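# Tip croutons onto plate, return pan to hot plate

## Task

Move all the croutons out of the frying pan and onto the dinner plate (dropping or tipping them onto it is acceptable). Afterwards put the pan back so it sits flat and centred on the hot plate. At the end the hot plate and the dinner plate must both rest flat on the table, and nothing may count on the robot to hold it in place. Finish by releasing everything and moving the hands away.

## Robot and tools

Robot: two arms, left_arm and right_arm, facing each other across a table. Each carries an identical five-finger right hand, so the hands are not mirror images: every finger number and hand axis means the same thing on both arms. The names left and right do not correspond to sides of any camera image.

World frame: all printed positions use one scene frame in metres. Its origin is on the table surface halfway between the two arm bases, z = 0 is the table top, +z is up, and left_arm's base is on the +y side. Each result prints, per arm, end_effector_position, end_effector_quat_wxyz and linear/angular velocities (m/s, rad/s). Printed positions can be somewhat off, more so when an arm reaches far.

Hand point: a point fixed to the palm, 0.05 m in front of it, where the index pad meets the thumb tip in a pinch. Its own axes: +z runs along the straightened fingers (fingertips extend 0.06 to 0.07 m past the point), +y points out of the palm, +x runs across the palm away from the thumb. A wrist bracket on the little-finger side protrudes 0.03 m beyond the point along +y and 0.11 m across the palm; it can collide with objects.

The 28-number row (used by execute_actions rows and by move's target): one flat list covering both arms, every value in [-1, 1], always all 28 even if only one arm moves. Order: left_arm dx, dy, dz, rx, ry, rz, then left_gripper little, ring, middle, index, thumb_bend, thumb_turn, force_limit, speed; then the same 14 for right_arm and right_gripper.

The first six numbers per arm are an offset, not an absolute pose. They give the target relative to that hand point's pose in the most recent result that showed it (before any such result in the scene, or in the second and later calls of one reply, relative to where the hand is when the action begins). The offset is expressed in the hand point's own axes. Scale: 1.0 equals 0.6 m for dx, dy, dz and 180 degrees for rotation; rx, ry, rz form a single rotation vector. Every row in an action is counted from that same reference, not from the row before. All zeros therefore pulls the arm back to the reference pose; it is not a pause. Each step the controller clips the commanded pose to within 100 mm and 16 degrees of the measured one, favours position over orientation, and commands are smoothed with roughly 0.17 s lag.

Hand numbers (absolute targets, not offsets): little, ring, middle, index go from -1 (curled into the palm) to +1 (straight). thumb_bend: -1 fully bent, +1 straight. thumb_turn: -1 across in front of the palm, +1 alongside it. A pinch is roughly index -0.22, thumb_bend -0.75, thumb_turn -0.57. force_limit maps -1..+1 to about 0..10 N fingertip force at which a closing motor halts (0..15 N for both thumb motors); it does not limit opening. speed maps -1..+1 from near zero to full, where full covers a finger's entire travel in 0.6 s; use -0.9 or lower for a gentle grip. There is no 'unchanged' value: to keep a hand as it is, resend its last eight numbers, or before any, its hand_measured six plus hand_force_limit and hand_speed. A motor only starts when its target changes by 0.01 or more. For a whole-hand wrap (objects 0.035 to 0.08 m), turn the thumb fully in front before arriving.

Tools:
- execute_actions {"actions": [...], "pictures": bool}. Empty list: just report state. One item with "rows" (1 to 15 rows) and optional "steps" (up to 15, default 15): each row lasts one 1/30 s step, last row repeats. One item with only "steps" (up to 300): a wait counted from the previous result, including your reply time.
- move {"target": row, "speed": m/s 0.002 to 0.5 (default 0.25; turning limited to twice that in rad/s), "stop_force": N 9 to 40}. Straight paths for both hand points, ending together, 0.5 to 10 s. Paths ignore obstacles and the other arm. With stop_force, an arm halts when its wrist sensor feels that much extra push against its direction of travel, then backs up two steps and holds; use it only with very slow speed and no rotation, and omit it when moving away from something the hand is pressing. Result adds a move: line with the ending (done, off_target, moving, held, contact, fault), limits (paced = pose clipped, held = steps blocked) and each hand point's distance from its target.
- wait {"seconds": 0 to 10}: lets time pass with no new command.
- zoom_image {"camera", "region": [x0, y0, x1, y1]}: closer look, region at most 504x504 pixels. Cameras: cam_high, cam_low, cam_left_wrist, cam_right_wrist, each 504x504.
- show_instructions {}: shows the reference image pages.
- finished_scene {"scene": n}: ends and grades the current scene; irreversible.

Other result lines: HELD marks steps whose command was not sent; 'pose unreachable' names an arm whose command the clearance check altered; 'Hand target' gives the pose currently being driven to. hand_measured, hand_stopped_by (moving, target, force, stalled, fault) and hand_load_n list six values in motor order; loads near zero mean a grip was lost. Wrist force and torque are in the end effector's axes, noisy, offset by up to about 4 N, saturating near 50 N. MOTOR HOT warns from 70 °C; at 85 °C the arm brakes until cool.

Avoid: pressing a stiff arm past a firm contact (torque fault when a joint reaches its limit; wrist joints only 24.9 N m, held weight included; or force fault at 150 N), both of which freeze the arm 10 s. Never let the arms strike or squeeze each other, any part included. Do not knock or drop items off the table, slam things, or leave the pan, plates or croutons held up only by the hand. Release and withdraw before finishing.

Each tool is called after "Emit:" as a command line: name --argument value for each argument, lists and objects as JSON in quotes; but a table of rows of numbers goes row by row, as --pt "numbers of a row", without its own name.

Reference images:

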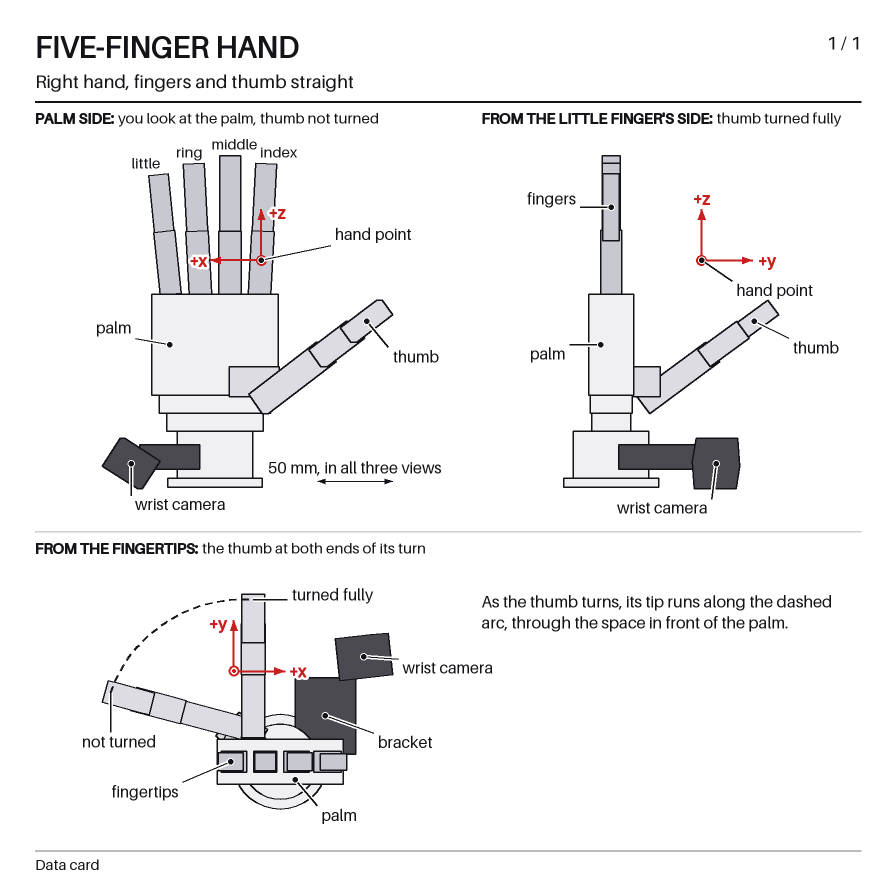

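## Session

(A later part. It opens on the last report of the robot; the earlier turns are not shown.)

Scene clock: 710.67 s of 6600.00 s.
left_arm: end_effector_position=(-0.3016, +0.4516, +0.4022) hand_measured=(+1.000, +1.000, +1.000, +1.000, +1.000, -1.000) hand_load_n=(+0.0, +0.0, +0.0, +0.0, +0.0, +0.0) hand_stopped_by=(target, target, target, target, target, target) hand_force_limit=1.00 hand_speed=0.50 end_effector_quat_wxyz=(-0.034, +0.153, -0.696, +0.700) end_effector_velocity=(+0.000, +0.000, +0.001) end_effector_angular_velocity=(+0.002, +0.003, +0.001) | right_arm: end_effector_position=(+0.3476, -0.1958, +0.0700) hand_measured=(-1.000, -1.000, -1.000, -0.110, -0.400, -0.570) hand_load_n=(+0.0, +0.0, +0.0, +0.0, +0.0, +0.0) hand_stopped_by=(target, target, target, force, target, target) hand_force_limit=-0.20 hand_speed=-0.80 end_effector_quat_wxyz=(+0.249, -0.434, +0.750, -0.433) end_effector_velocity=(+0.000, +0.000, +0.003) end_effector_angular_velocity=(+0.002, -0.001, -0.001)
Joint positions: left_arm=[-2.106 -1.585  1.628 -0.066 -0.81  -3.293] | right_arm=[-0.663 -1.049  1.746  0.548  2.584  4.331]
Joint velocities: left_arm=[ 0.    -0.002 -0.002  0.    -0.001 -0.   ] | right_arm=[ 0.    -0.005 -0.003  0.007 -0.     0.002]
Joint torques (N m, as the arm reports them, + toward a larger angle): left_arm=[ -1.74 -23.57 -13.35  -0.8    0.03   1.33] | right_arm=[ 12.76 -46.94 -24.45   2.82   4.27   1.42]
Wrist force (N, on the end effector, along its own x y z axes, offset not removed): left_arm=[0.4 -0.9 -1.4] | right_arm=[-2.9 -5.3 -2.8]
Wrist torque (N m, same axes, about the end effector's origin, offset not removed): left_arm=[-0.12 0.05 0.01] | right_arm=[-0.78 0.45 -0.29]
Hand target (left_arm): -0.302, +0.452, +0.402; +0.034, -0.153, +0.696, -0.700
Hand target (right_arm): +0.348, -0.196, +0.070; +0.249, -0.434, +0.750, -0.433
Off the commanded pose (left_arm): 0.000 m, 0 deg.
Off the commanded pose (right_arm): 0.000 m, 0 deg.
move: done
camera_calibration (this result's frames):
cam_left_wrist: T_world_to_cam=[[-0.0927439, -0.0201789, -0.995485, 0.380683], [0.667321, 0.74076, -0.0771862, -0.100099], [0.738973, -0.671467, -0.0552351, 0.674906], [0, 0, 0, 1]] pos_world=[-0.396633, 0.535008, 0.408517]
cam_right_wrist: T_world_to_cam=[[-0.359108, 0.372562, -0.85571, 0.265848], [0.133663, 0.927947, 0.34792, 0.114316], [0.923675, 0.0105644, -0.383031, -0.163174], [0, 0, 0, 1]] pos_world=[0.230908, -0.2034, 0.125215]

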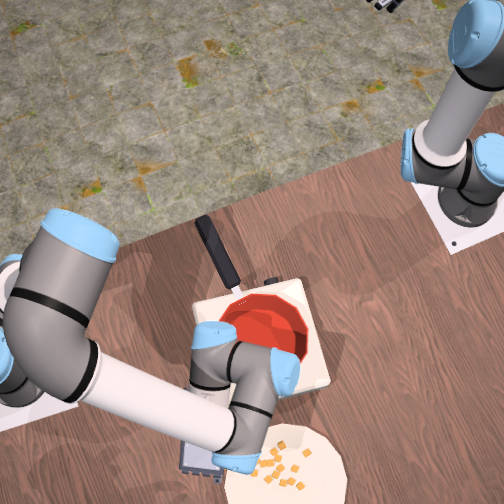

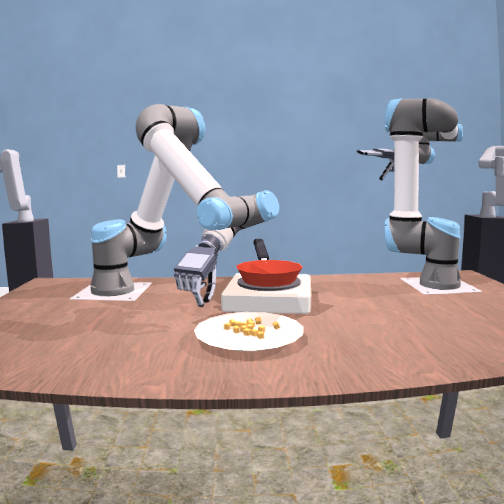

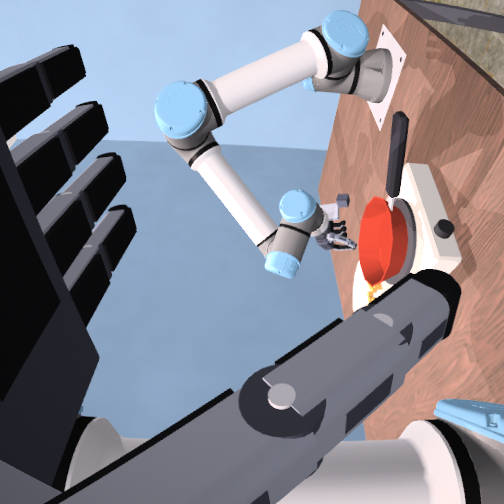

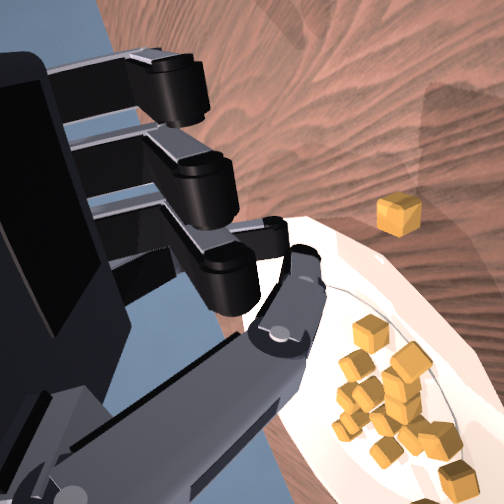

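Emit:
move --target '[0,0,0,0,0,0,1,1,1,1,1,-1,1,0.5, -0.0095,0.046,0.003,0,0.029,0.0167,-1,-1,-1,0.2,-0.6,-0.57,-0.2,0.3]' --speed 0.05

Emit:
zoom_image --camera "cam_right_wrist" --region '[200,140,440,380]'

Scene clock: 732.83 s of 6600.00 s.
left_arm: end_effector_position=(-0.3016, +0.4516, +0.4022) hand_measured=(+1.000, +1.000, +1.000, +1.000, +1.000, -1.000) hand_load_n=(+0.0, +0.0, +0.0, +0.0, +0.0, +0.0) hand_stopped_by=(target, target, target, target, target, target) hand_force_limit=1.00 hand_speed=0.50 end_effector_quat_wxyz=(-0.034, +0.153, -0.696, +0.700) end_effector_velocity=(+0.001, -0.000, -0.000) end_effector_angular_velocity=(+0.001, -0.002, +0.001) | right_arm: end_effector_position=(+0.3400, -0.1849, +0.0456) hand_measured=(-1.000, -1.000, -1.000, +0.200, -0.600, -0.570) hand_load_n=(+0.0, +0.0, +0.0, +0.0, +0.0, +0.0) hand_stopped_by=(target, target, target, target, target, target) hand_force_limit=-0.20 hand_speed=0.30 end_effector_quat_wxyz=(+0.227, -0.394, +0.771, -0.445) end_effector_velocity=(-0.001, +0.002, -0.003) end_effector_angular_velocity=(-0.001, +0.001, -0.015)
Joint positions: left_arm=[-2.106 -1.585  1.628 -0.066 -0.81  -3.293] | right_arm=[-0.621 -0.916  1.668  0.731  2.615  4.608]
Joint velocities: left_arm=[ 0.001 -0.001  0.001 -0.001  0.     0.003] | right_arm=[ 0.005  0.019 -0.012  0.03   0.002  0.04 ]
Joint torques (N m, as the arm reports them, + toward a larger angle): left_arm=[ -1.54 -23.63 -12.64  -0.82   0.07   1.43] | right_arm=[ 13.93 -25.64 -23.44   3.43   4.35   1.41]
Wrist force (N, on the end effector, along its own x y z axes, offset not removed): left_arm=[1.3 -1.4 -1.0] | right_arm=[3.2 -0.5 1.7]
Wrist torque (N m, same axes, about the end effector's origin, offset not removed): left_arm=[-0.23 -0.11 0.00] | right_arm=[-0.23 -0.67 0.61]
Hand target (left_arm): -0.302, +0.452, +0.402; +0.034, -0.153, +0.696, -0.700
Hand target (right_arm): +0.340, -0.185, +0.045; +0.226, -0.394, +0.772, -0.446
Off the commanded pose (left_arm): 0.000 m, 0 deg.
Off the commanded pose (right_arm): 0.000 m, 0 deg.
After step 90, 17.77 s passed at rest.
move: done
camera_calibration (this result's frames):
cam_left_wrist: T_world_to_cam=[[-0.092744, -0.0201788, -0.995485, 0.380683], [0.667321, 0.740759, -0.0771862, -0.100099], [0.738973, -0.671467, -0.0552352, 0.674906], [0, 0, 0, 1]] pos_world=[-0.396633, 0.535008, 0.408517]
cam_right_wrist: T_world_to_cam=[[-0.318757, 0.407468, -0.855783, 0.23089], [0.228564, 0.90928, 0.347806, 0.0780376], [0.919866, -0.0847351, -0.382972, -0.181934], [0, 0, 0, 1]] pos_world=[0.223116, -0.180455, 0.100774]

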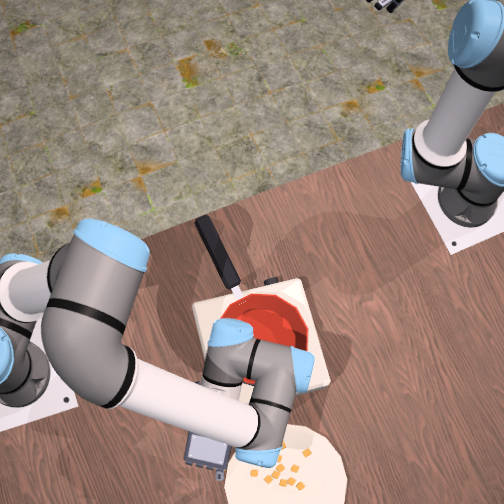

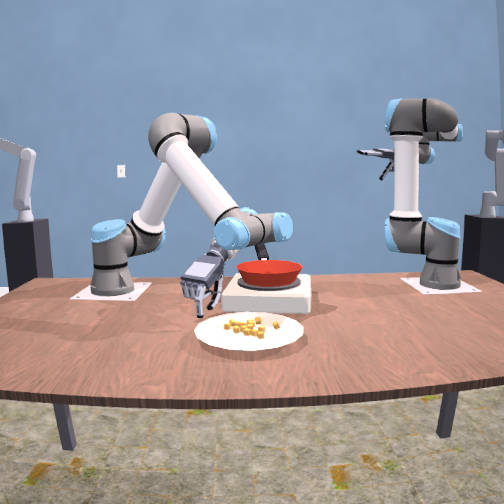

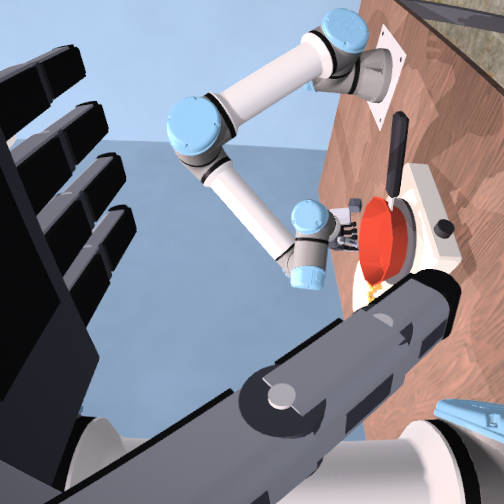

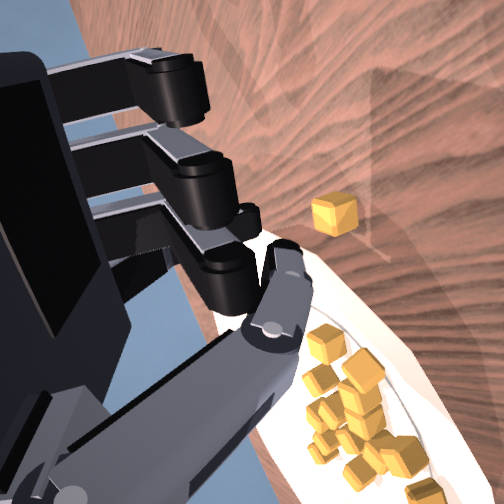

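Region (200, 140, 440, 380) of cam_right_wrist's 504x504 image, scaled by 2.100, with more detail than that image has.

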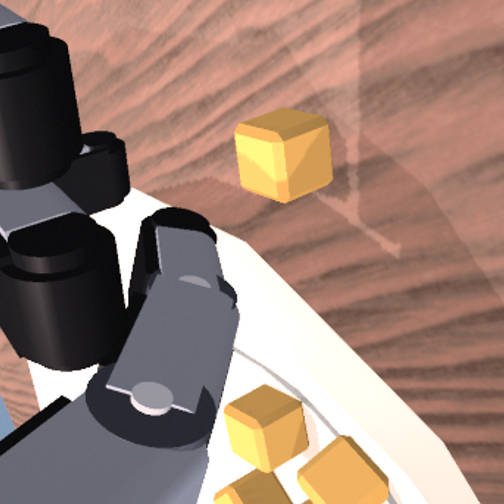

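Emit:
move --target '[0,0,0,0,0,0,1,1,1,1,1,-1,1,0.5, 0,0.046,0.0267,0,0,0,-1,-1,-1,0.2,-0.6,-0.57,-0.2,0.3]' --speed 0.012 --stop_force 9

Emit:
zoom_image --camera "cam_right_wrist" --region '[200,140,440,380]'

Scene clock: 742.90 s of 6600.00 s.
left_arm: end_effector_position=(-0.3016, +0.4516, +0.4022) hand_measured=(+1.000, +1.000, +1.000, +1.000, +1.000, -1.000) hand_load_n=(+0.0, +0.0, +0.0, +0.0, +0.0, +0.0) hand_stopped_by=(target, target, target, target, target, target) hand_force_limit=1.00 hand_speed=0.50 end_effector_quat_wxyz=(-0.034, +0.153, -0.696, +0.700) end_effector_velocity=(-0.001, +0.000, +0.000) end_effector_angular_velocity=(+0.000, -0.001, -0.002) | right_arm: end_effector_position=(+0.3400, -0.1850, +0.0147) hand_measured=(-1.000, -1.000, -1.000, +0.200, -0.600, -0.570) hand_load_n=(+0.0, +0.0, +0.0, -0.5, +0.0, +0.0) hand_stopped_by=(target, target, target, target, target, target) hand_force_limit=-0.20 hand_speed=0.30 end_effector_quat_wxyz=(+0.226, -0.395, +0.771, -0.445) end_effector_velocity=(-0.000, -0.000, +0.002) end_effector_angular_velocity=(-0.003, +0.001, +0.001)
Joint positions: left_arm=[-2.106 -1.585  1.628 -0.066 -0.81  -3.293] | right_arm=[-0.621 -0.865  1.678  0.67   2.615  4.608]
Joint velocities: left_arm=[-0.001  0.001 -0.001 -0.     0.001  0.001] | right_arm=[ 0.    -0.003 -0.     0.005  0.001 -0.001]
Joint torques (N m, as the arm reports them, + toward a larger angle): left_arm=[ -1.67 -23.42 -12.46  -0.91   0.08   1.35] | right_arm=[-13.41 -40.17  -5.93   2.6   -1.66  -1.73]
Wrist force (N, on the end effector, along its own x y z axes, offset not removed): left_arm=[0.3 -1.9 -1.4] | right_arm=[0.2 -18.2 -18.1]
Wrist torque (N m, same axes, about the end effector's origin, offset not removed): left_arm=[-0.31 0.12 0.01] | right_arm=[0.54 0.10 0.10]
Hand target (left_arm): -0.302, +0.452, +0.402; +0.034, -0.153, +0.696, -0.700
Hand target (right_arm): +0.340, -0.185, +0.015; +0.226, -0.394, +0.771, -0.445
Off the commanded pose (left_arm): 0.000 m, 0 deg.
Off the commanded pose (right_arm): 0.001 m, 0 deg.
After step 90, 4.10 s passed at rest.
move: contact (right_arm)
camera_calibration (this result's frames):
cam_left_wrist: T_world_to_cam=[[-0.0927439, -0.0201789, -0.995485, 0.380684], [0.667321, 0.740759, -0.0771861, -0.100099], [0.738973, -0.671467, -0.0552352, 0.674906], [0, 0, 0, 1]] pos_world=[-0.396633, 0.535008, 0.408517]
cam_right_wrist: T_world_to_cam=[[-0.318895, 0.407271, -0.855825, 0.204512], [0.228692, 0.909353, 0.34753, 0.0888239], [0.919786, -0.0848947, -0.383128, -0.193769], [0, 0, 0, 1]] pos_world=[0.223131, -0.180514, 0.0699192]

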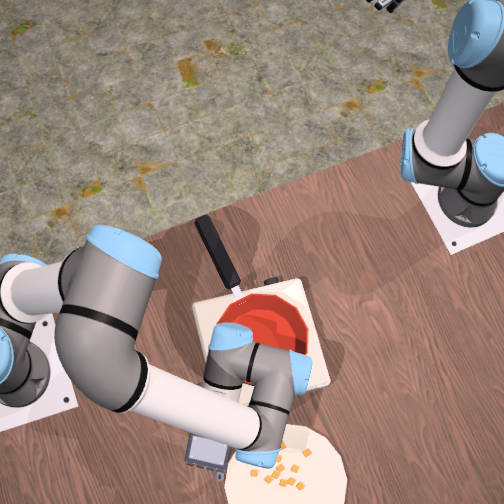

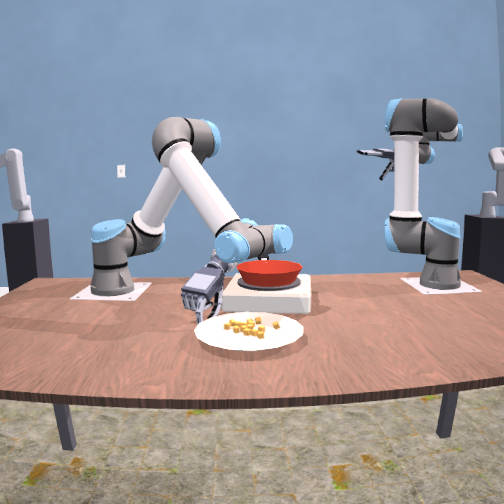

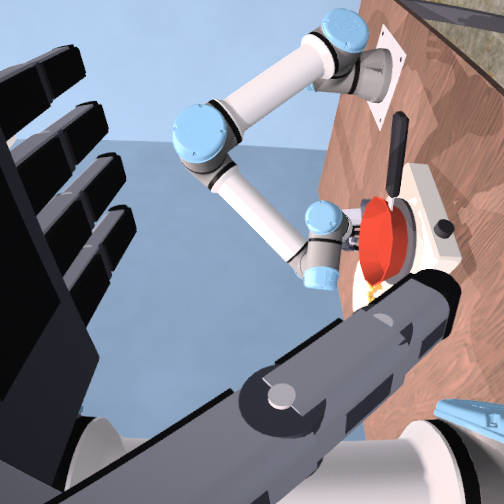

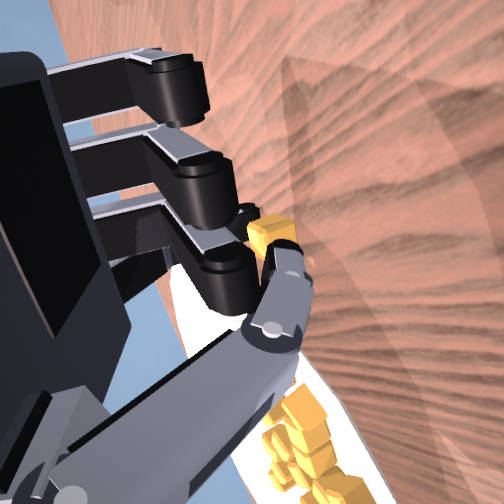

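Region (200, 140, 440, 380) of cam_right_wrist's 504x504 image, scaled by 2.100, with more detail than that image has.

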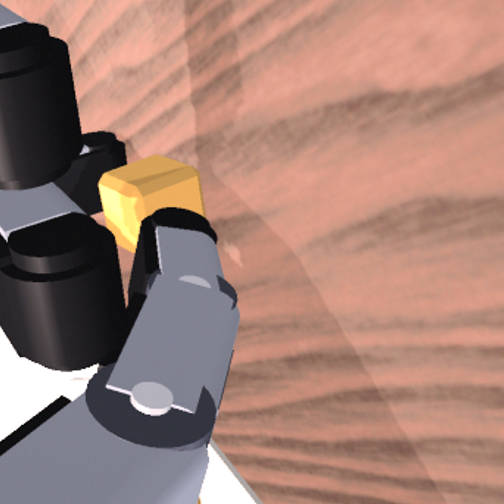

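Emit:
move --target '[0,0,0,0,0,0,1,1,1,1,1,-1,1,0.5, 0,-0.002,-0.001,0,0,0,-1,-1,-1,-0.4,-0.6,-0.57,0,-0.8]' --speed 0.01

Emit:
zoom_image --camera "cam_right_wrist" --region '[200,140,440,380]'

Scene clock: 747.23 s of 6600.00 s.
left_arm: end_effector_position=(-0.3016, +0.4516, +0.4022) hand_measured=(+1.000, +1.000, +1.000, +1.000, +1.000, -1.000) hand_load_n=(+0.0, +0.0, +0.0, +0.0, +0.0, +0.0) hand_stopped_by=(target, target, target, target, target, target) hand_force_limit=1.00 hand_speed=0.50 end_effector_quat_wxyz=(-0.034, +0.153, -0.696, +0.700) end_effector_velocity=(-0.000, -0.000, +0.001) end_effector_angular_velocity=(+0.003, +0.001, -0.001) | right_arm: end_effector_position=(+0.3400, -0.1850, +0.0160) hand_measured=(-1.000, -1.000, -1.000, +0.170, -0.600, -0.570) hand_load_n=(+0.0, +0.0, +0.0, +0.0, +0.0, +0.0) hand_stopped_by=(target, target, target, force, target, target) hand_force_limit=0.00 hand_speed=-0.80 end_effector_quat_wxyz=(+0.226, -0.395, +0.771, -0.445) end_effector_velocity=(-0.000, -0.000, +0.001) end_effector_angular_velocity=(-0.002, +0.000, +0.001)
Joint positions: left_arm=[-2.106 -1.585  1.628 -0.066 -0.81  -3.293] | right_arm=[-0.621 -0.867  1.678  0.672  2.615  4.608]
Joint velocities: left_arm=[ 0.    -0.001 -0.002 -0.     0.001  0.002] | right_arm=[-0.    -0.001  0.001  0.001  0.001 -0.002]
Joint torques (N m, as the arm reports them, + toward a larger angle): left_arm=[ -2.05 -23.16 -13.08  -0.87   0.26   1.38] | right_arm=[-12.22 -50.69 -24.22   3.62  -1.01  -1.83]
Wrist force (N, on the end effector, along its own x y z axes, offset not removed): left_arm=[1.1 -1.9 -2.3] | right_arm=[5.0 1.9 -0.4]
Wrist torque (N m, same axes, about the end effector's origin, offset not removed): left_arm=[-0.24 0.08 0.00] | right_arm=[0.12 -0.54 0.53]
Hand target (left_arm): -0.302, +0.452, +0.402; +0.034, -0.153, +0.696, -0.700
Hand target (right_arm): +0.340, -0.185, +0.016; +0.226, -0.395, +0.771, -0.445
Off the commanded pose (left_arm): 0.000 m, 0 deg.
Off the commanded pose (right_arm): 0.000 m, 0 deg.
After step 90, 0.63 s passed at rest.
move: done
camera_calibration (this result's frames):
cam_left_wrist: T_world_to_cam=[[-0.0927438, -0.020179, -0.995486, 0.380684], [0.667321, 0.74076, -0.0771861, -0.100099], [0.738973, -0.671467, -0.055235, 0.674906], [0, 0, 0, 1]] pos_world=[-0.396633, 0.535008, 0.408517]
cam_right_wrist: T_world_to_cam=[[-0.318923, 0.407277, -0.855811, 0.205635], [0.228698, 0.909351, 0.347531, 0.088407], [0.919775, -0.0848863, -0.383157, -0.193334], [0, 0, 0, 1]] pos_world=[0.223187, -0.180555, 0.0711834]

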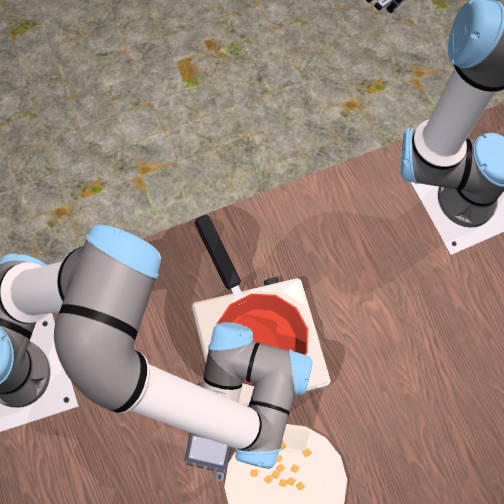

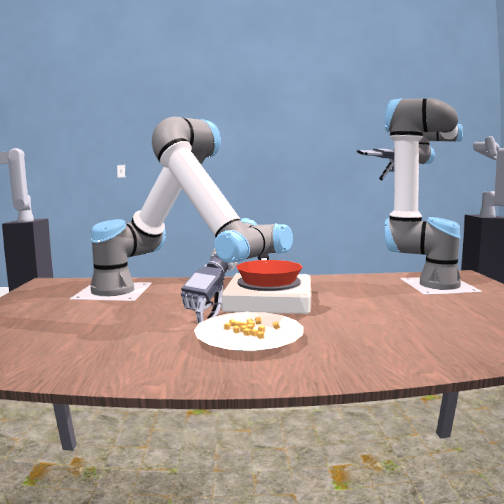

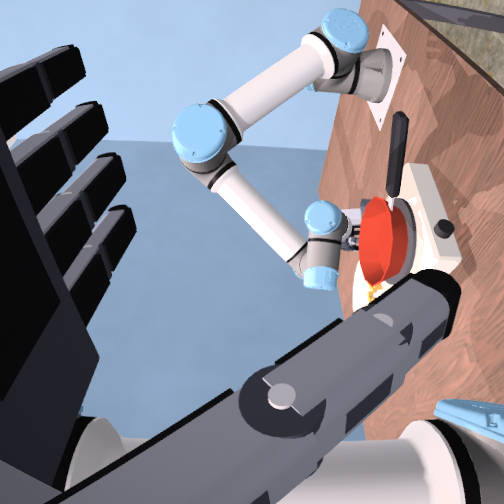

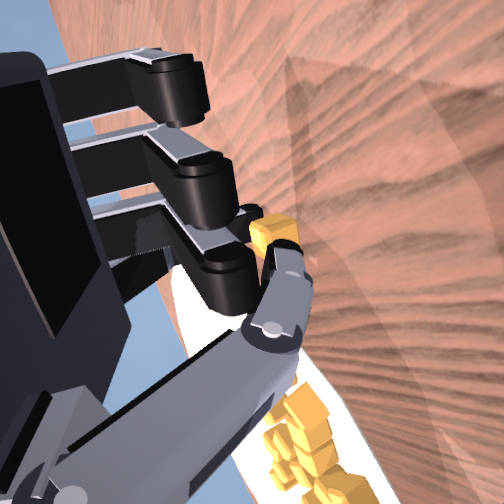

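Region (200, 140, 440, 380) of cam_right_wrist's 504x504 image, scaled by 2.100, with more detail than that image has.

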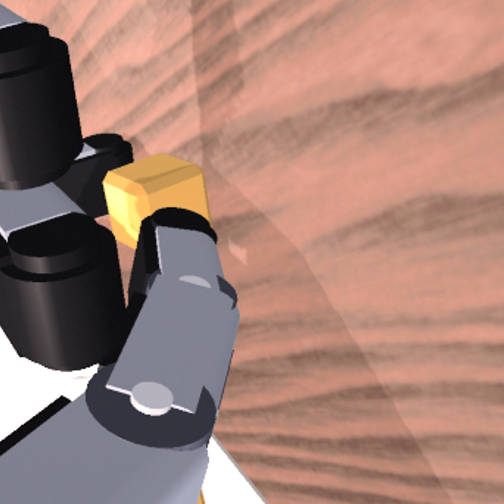

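Emit:
move --target '[0,0,0,0,0,0,1,1,1,1,1,-1,1,0.5, 0,0,0,0,0,0,-1,-1,-1,-0.45,-0.6,-0.57,0,-0.8]'

Emit:
zoom_image --camera "cam_right_wrist" --region '[200,140,440,380]'

Scene clock: 751.37 s of 6600.00 s.
left_arm: end_effector_position=(-0.3016, +0.4516, +0.4022) hand_measured=(+1.000, +1.000, +1.000, +1.000, +1.000, -1.000) hand_load_n=(+0.0, +0.0, +0.0, +0.0, +0.0, +0.0) hand_stopped_by=(target, target, target, target, target, target) hand_force_limit=1.00 hand_speed=0.50 end_effector_quat_wxyz=(-0.034, +0.153, -0.696, +0.700) end_effector_velocity=(+0.001, -0.001, -0.000) end_effector_angular_velocity=(-0.001, -0.004, +0.004) | right_arm: end_effector_position=(+0.3401, -0.1850, +0.0160) hand_measured=(-1.000, -1.000, -1.000, -0.040, -0.598, -0.570) hand_load_n=(+0.0, +0.0, +0.0, +5.0, +2.0, +0.0) hand_stopped_by=(target, target, target, force, target, target) hand_force_limit=0.00 hand_speed=-0.80 end_effector_quat_wxyz=(+0.226, -0.395, +0.771, -0.445) end_effector_velocity=(+0.000, -0.000, -0.000) end_effector_angular_velocity=(+0.000, -0.001, -0.000)
Joint positions: left_arm=[-2.106 -1.585  1.628 -0.066 -0.81  -3.293] | right_arm=[-0.621 -0.867  1.678  0.672  2.615  4.608]
Joint velocities: left_arm=[ 0.003  0.     0.002  0.001 -0.001  0.002] | right_arm=[-0.     0.    -0.    -0.001  0.001  0.   ]
Joint torques (N m, as the arm reports them, + toward a larger angle): left_arm=[ -2.02 -23.02 -12.65  -0.83   0.07   1.48] | right_arm=[ -7.04 -32.24 -21.15   0.47   2.75  -0.19]
Wrist force (N, on the end effector, along its own x y z axes, offset not removed): left_arm=[1.1 -0.3 -1.9] | right_arm=[0.7 -3.5 0.1]
Wrist torque (N m, same axes, about the end effector's origin, offset not removed): left_arm=[0.01 0.03 0.16] | right_arm=[-0.56 0.04 -0.03]
Hand target (left_arm): -0.302, +0.452, +0.402; +0.034, -0.153, +0.696, -0.700
Hand target (right_arm): +0.340, -0.185, +0.016; +0.226, -0.395, +0.771, -0.445
Off the commanded pose (left_arm): 0.000 m, 0 deg.
Off the commanded pose (right_arm): 0.000 m, 0 deg.
After step 90, 0.23 s passed at rest.
move: done
camera_calibration (this result's frames):
cam_left_wrist: T_world_to_cam=[[-0.0927441, -0.0201789, -0.995485, 0.380683], [0.667321, 0.740759, -0.0771862, -0.100099], [0.738973, -0.671467, -0.0552353, 0.674906], [0, 0, 0, 1]] pos_world=[-0.396633, 0.535008, 0.408517]
cam_right_wrist: T_world_to_cam=[[-0.318838, 0.407342, -0.855812, 0.205684], [0.228668, 0.909324, 0.347621, 0.0883729], [0.919811, -0.0848625, -0.383074, -0.193337], [0, 0, 0, 1]] pos_world=[0.223205, -0.18055, 0.0712447]

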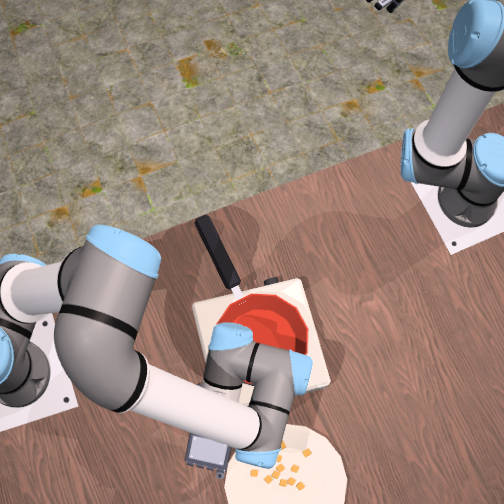

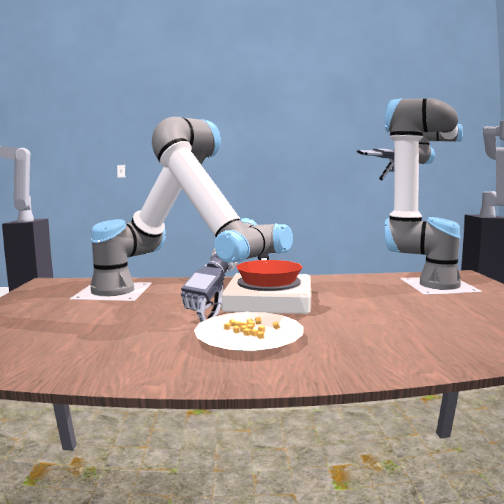

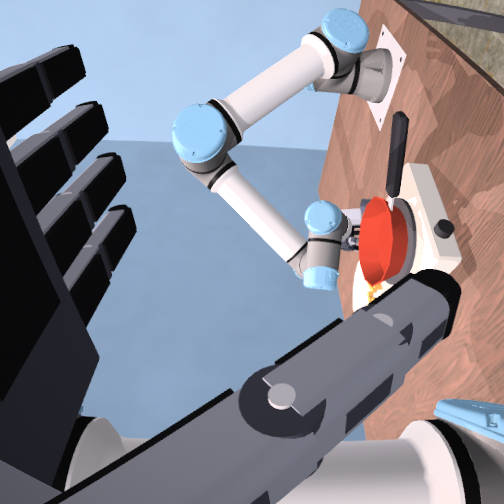

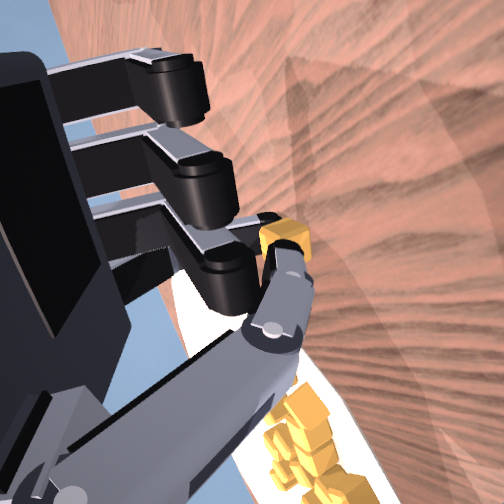

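Region (200, 140, 440, 380) of cam_right_wrist's 504x504 image, scaled by 2.100, with more detail than that image has.

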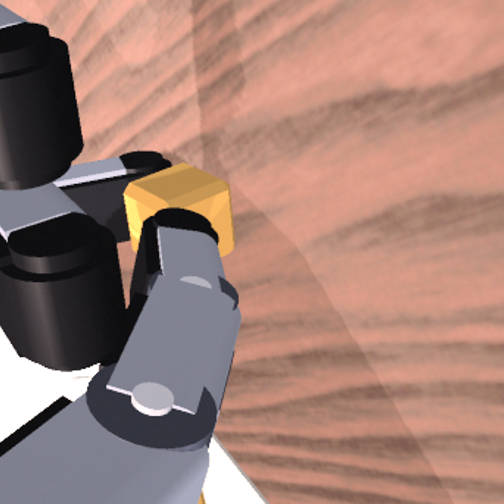

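Looks centred on thumb now. Lift.

Emit:
move --target '[0,0,0,0,0,0,1,1,1,1,1,-1,1,0.5, 0,-0.065,-0.0375,0,0,0,-1,-1,-1,-0.45,-0.6,-0.57,0,-0.8]' --speed 0.04

Scene clock: 755.83 s of 6600.00 s.
left_arm: end_effector_position=(-0.3016, +0.4516, +0.4022) hand_measured=(+1.000, +1.000, +1.000, +1.000, +1.000, -1.000) hand_load_n=(+0.0, +0.0, +0.0, +0.0, +0.0, +0.0) hand_stopped_by=(target, target, target, target, target, target) hand_force_limit=1.00 hand_speed=0.50 end_effector_quat_wxyz=(-0.034, +0.153, -0.696, +0.700) end_effector_velocity=(-0.000, +0.000, +0.000) end_effector_angular_velocity=(+0.001, +0.002, -0.002) | right_arm: end_effector_position=(+0.3401, -0.1850, +0.0607) hand_measured=(-1.000, -1.000, -1.000, -0.040, -0.598, -0.570) hand_load_n=(+0.0, +0.0, +0.0, +5.0, +2.0, +0.0) hand_stopped_by=(target, target, target, force, target, target) hand_force_limit=0.00 hand_speed=-0.80 end_effector_quat_wxyz=(+0.226, -0.395, +0.771, -0.445) end_effector_velocity=(-0.000, +0.000, +0.003) end_effector_angular_velocity=(+0.000, +0.000, -0.000)
Joint positions: left_arm=[-2.106 -1.585  1.628 -0.066 -0.81  -3.293] | right_arm=[-0.621 -0.94   1.661  0.762  2.615  4.608]
Joint velocities: left_arm=[-0.001 -0.001  0.    -0.     0.    -0.   ] | right_arm=[ 0.    -0.004 -0.001  0.006 -0.     0.001]
Joint torques (N m, as the arm reports them, + toward a larger angle): left_arm=[ -2.34 -23.71 -12.77  -0.84   0.03   1.56] | right_arm=[-10.95 -48.59 -25.72   3.72   1.51   1.5 ]
Wrist force (N, on the end effector, along its own x y z axes, offset not removed): left_arm=[0.1 0.7 -1.1] | right_arm=[-1.0 2.1 -6.5]
Wrist torque (N m, same axes, about the end effector's origin, offset not removed): left_arm=[0.07 0.15 0.04] | right_arm=[0.66 0.52 -0.07]
Hand target (left_arm): -0.302, +0.452, +0.402; +0.034, -0.153, +0.696, -0.700
Hand target (right_arm): +0.340, -0.185, +0.061; +0.226, -0.395, +0.771, -0.445
Off the commanded pose (left_arm): 0.000 m, 0 deg.
Off the commanded pose (right_arm): 0.000 m, 0 deg.
move: done
camera_calibration (this result's frames):
cam_left_wrist: T_world_to_cam=[[-0.0927441, -0.0201789, -0.995485, 0.380683], [0.667321, 0.74076, -0.0771862, -0.100099], [0.738973, -0.671467, -0.0552352, 0.674906], [0, 0, 0, 1]] pos_world=[-0.396633, 0.535008, 0.408517]
cam_right_wrist: T_world_to_cam=[[-0.318885, 0.407322, -0.855804, 0.24394], [0.228638, 0.909337, 0.347608, 0.0728629], [0.919803, -0.0848228, -0.383103, -0.17623], [0, 0, 0, 1]] pos_world=[0.223226, -0.180567, 0.115923]

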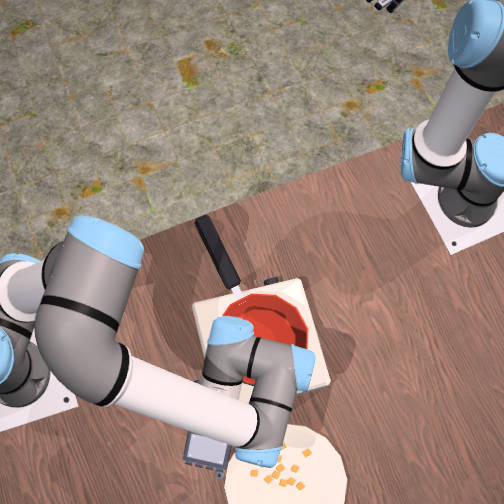

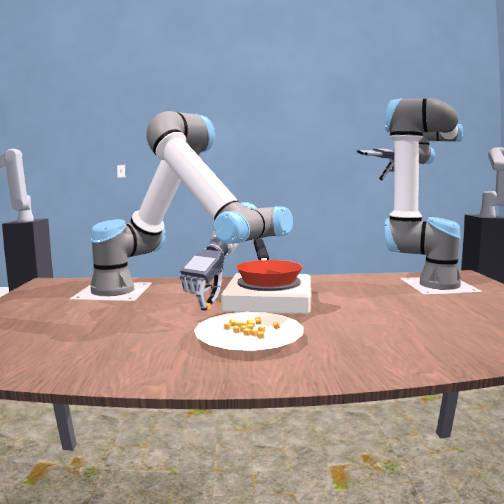

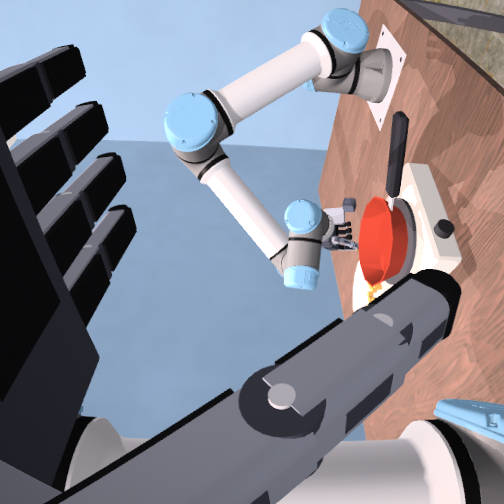

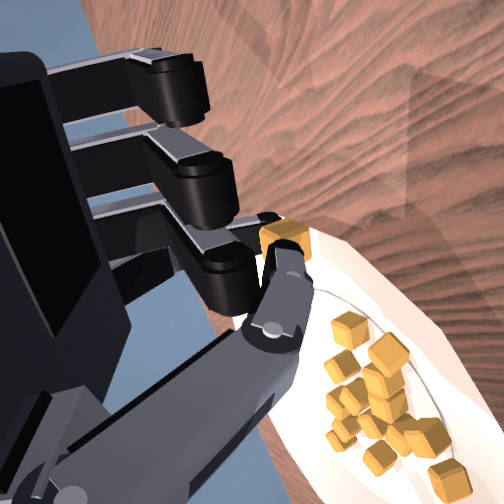

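Emit:
move --target '[0,0,0,0,0,0,1,1,1,1,1,-1,1,0.5, -0.111,-0.009,0.056,0,0,0,-1,-1,-1,-0.45,-0.6,-0.57,0,-0.8]' --speed 0.05

Emit:
move --target '[0,0,0,0,0,0,1,1,1,1,1,-1,1,0.5, 0,0,0,0,0,0,-1,-1,-1,0.3,-0.5,-0.57,0,-0.3]'

Scene clock: 766.10 s of 6600.00 s.
left_arm: end_effector_position=(-0.3016, +0.4516, +0.4022) hand_measured=(+1.000, +1.000, +1.000, +1.000, +1.000, -1.000) hand_load_n=(+0.0, +0.0, +0.0, +0.0, +0.0, +0.0) hand_stopped_by=(target, target, target, target, target, target) hand_force_limit=1.00 hand_speed=0.50 end_effector_quat_wxyz=(-0.034, +0.153, -0.696, +0.700) end_effector_velocity=(-0.001, +0.000, -0.001) end_effector_angular_velocity=(-0.001, -0.003, -0.001) | right_arm: end_effector_position=(+0.4046, -0.1499, +0.0486) hand_measured=(-1.000, -1.000, -1.000, -0.040, -0.598, -0.570) hand_load_n=(+0.0, +0.0, +0.0, +5.0, +2.0, +0.0) hand_stopped_by=(target, target, target, force, target, target) hand_force_limit=0.00 hand_speed=-0.80 end_effector_quat_wxyz=(+0.226, -0.395, +0.771, -0.445) end_effector_velocity=(+0.002, +0.001, -0.001) end_effector_angular_velocity=(-0.001, +0.001, -0.001)
Joint positions: left_arm=[-2.106 -1.585  1.628 -0.066 -0.81  -3.293] | right_arm=[-0.676 -0.826  1.455  0.76   2.607  4.5  ]
Joint velocities: left_arm=[ 0.001  0.003 -0.    -0.     0.002  0.001] | right_arm=[-0.002  0.006 -0.008  0.002 -0.    -0.002]
Joint torques (N m, as the arm reports them, + toward a larger angle): left_arm=[ -2.01 -23.28 -12.84  -0.84   0.08   1.5 ] | right_arm=[-10.51 -30.   -25.11   3.15  -1.49  -2.05]
Wrist force (N, on the end effector, along its own x y z axes, offset not removed): left_arm=[0.5 -1.4 -2.1] | right_arm=[-1.1 -1.5 -1.3]
Wrist torque (N m, same axes, about the end effector's origin, offset not removed): left_arm=[-0.19 0.06 0.04] | right_arm=[-0.15 0.27 -0.05]
Hand target (left_arm): -0.302, +0.452, +0.402; +0.034, -0.153, +0.696, -0.700
Hand target (right_arm): +0.405, -0.150, +0.049; +0.226, -0.395, +0.771, -0.445
Off the commanded pose (left_arm): 0.000 m, 0 deg.
Off the commanded pose (right_arm): 0.000 m, 0 deg.
After step 90, 5.33 s passed at rest.
move: done
camera_calibration (this result's frames):
cam_left_wrist: T_world_to_cam=[[-0.092744, -0.0201789, -0.995485, 0.380684], [0.667321, 0.740759, -0.0771863, -0.100099], [0.738973, -0.671467, -0.0552352, 0.674906], [0, 0, 0, 1]] pos_world=[-0.396633, 0.535008, 0.408517]
cam_right_wrist: T_world_to_cam=[[-0.318941, 0.4074, -0.855746, 0.239878], [0.228565, 0.909314, 0.347715, 0.0303813], [0.919802, -0.0846927, -0.383135, -0.237194], [0, 0, 0, 1]] pos_world=[0.287734, -0.145441, 0.103833]

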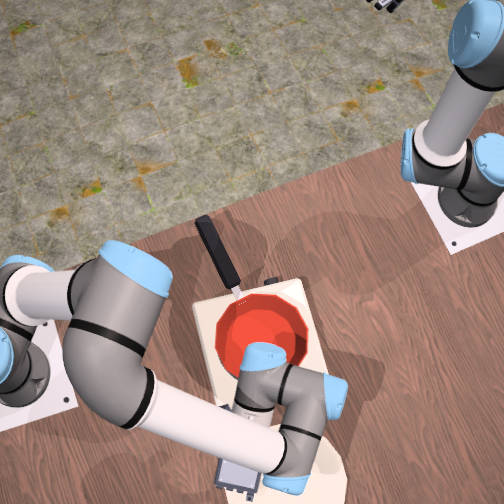

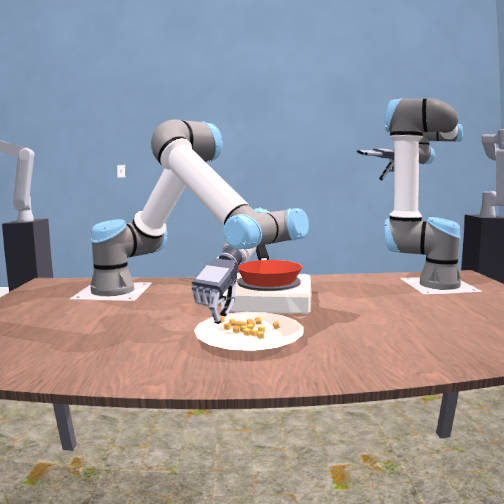

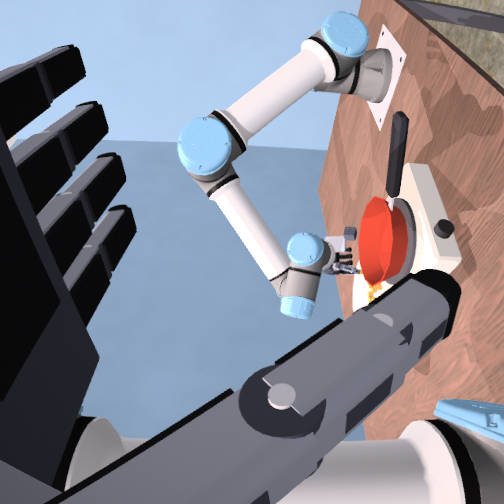

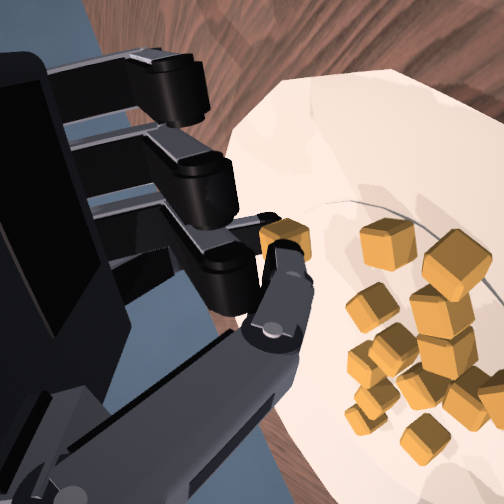

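Scene clock: 766.67 s of 6600.00 s.
left_arm: end_effector_position=(-0.3016, +0.4516, +0.4022) hand_measured=(+1.000, +1.000, +1.000, +1.000, +1.000, -1.000) hand_load_n=(+0.0, +0.0, +0.0, +0.0, +0.0, +0.0) hand_stopped_by=(target, target, target, target, target, target) hand_force_limit=1.00 hand_speed=0.50 end_effector_quat_wxyz=(-0.034, +0.153, -0.696, +0.700) end_effector_velocity=(+0.000, -0.000, -0.000) end_effector_angular_velocity=(-0.001, +0.000, +0.001) | right_arm: end_effector_position=(+0.4046, -0.1499, +0.0485) hand_measured=(-1.000, -1.000, -1.000, +0.300, -0.500, -0.570) hand_load_n=(+0.0, +0.0, +0.0, +0.0, +0.0, +0.0) hand_stopped_by=(target, target, target, target, target, target) hand_force_limit=0.00 hand_speed=-0.30 end_effector_quat_wxyz=(+0.226, -0.395, +0.771, -0.445) end_effector_velocity=(-0.000, +0.000, -0.000) end_effector_angular_velocity=(+0.002, +0.001, +0.000)
Joint positions: left_arm=[-2.106 -1.585  1.628 -0.066 -0.81  -3.293] | right_arm=[-0.676 -0.826  1.455  0.76   2.607  4.5  ]
Joint velocities: left_arm=[ 0.001  0.     0.     0.     0.    -0.001] | right_arm=[ 0.    -0.     0.001 -0.    -0.002  0.001]
Joint torques (N m, as the arm reports them, + toward a larger angle): left_arm=[ -2.04 -23.47 -12.51  -0.8    0.04   1.58] | right_arm=[ -2.71 -46.38  -4.8    1.31  -0.9    1.53]
Wrist force (N, on the end effector, along its own x y z axes, offset not removed): left_arm=[0.4 -0.6 -1.0] | right_arm=[-1.3 -2.4 2.0]
Wrist torque (N m, same axes, about the end effector's origin, offset not removed): left_arm=[-0.12 0.05 0.05] | right_arm=[-0.52 0.44 -0.10]
Hand target (left_arm): -0.302, +0.452, +0.402; +0.034, -0.153, +0.696, -0.700
Hand target (right_arm): +0.405, -0.150, +0.049; +0.226, -0.395, +0.771, -0.445
Off the commanded pose (left_arm): 0.000 m, 0 deg.
Off the commanded pose (right_arm): 0.000 m, 0 deg.
move: done
camera_calibration (this result's frames):
cam_left_wrist: T_world_to_cam=[[-0.092744, -0.0201788, -0.995485, 0.380683], [0.667321, 0.74076, -0.0771861, -0.100099], [0.738973, -0.671467, -0.0552352, 0.674906], [0, 0, 0, 1]] pos_world=[-0.396633, 0.535008, 0.408517]
cam_right_wrist: T_world_to_cam=[[-0.319057, 0.407274, -0.855763, 0.239853], [0.228643, 0.909363, 0.347537, 0.0304263], [0.919742, -0.0847804, -0.383259, -0.237214], [0, 0, 0, 1]] pos_world=[0.287746, -0.145466, 0.103769]

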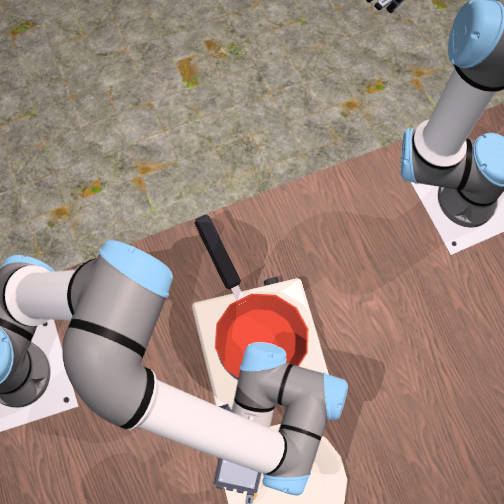

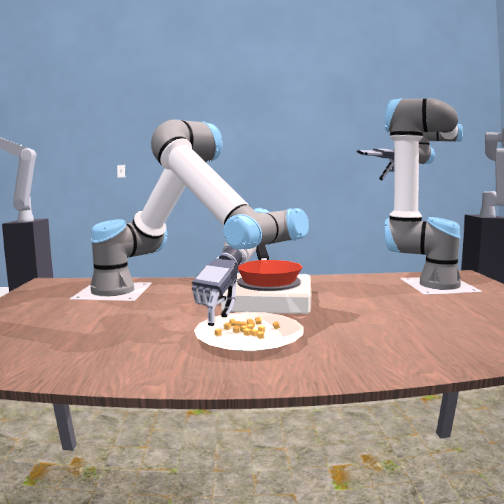

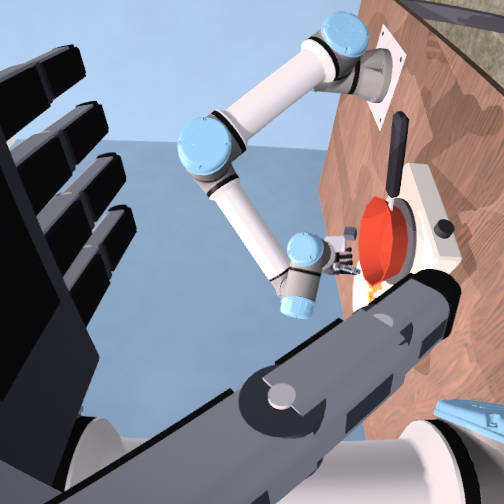

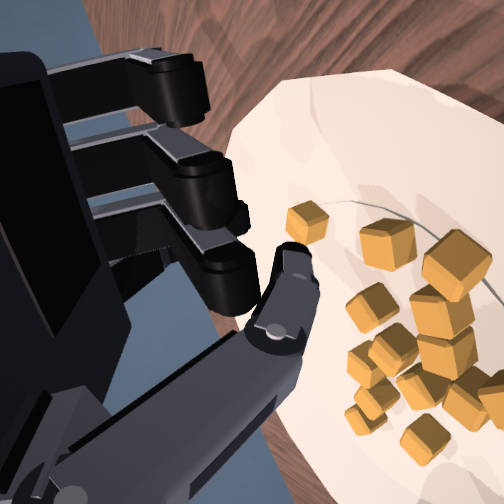

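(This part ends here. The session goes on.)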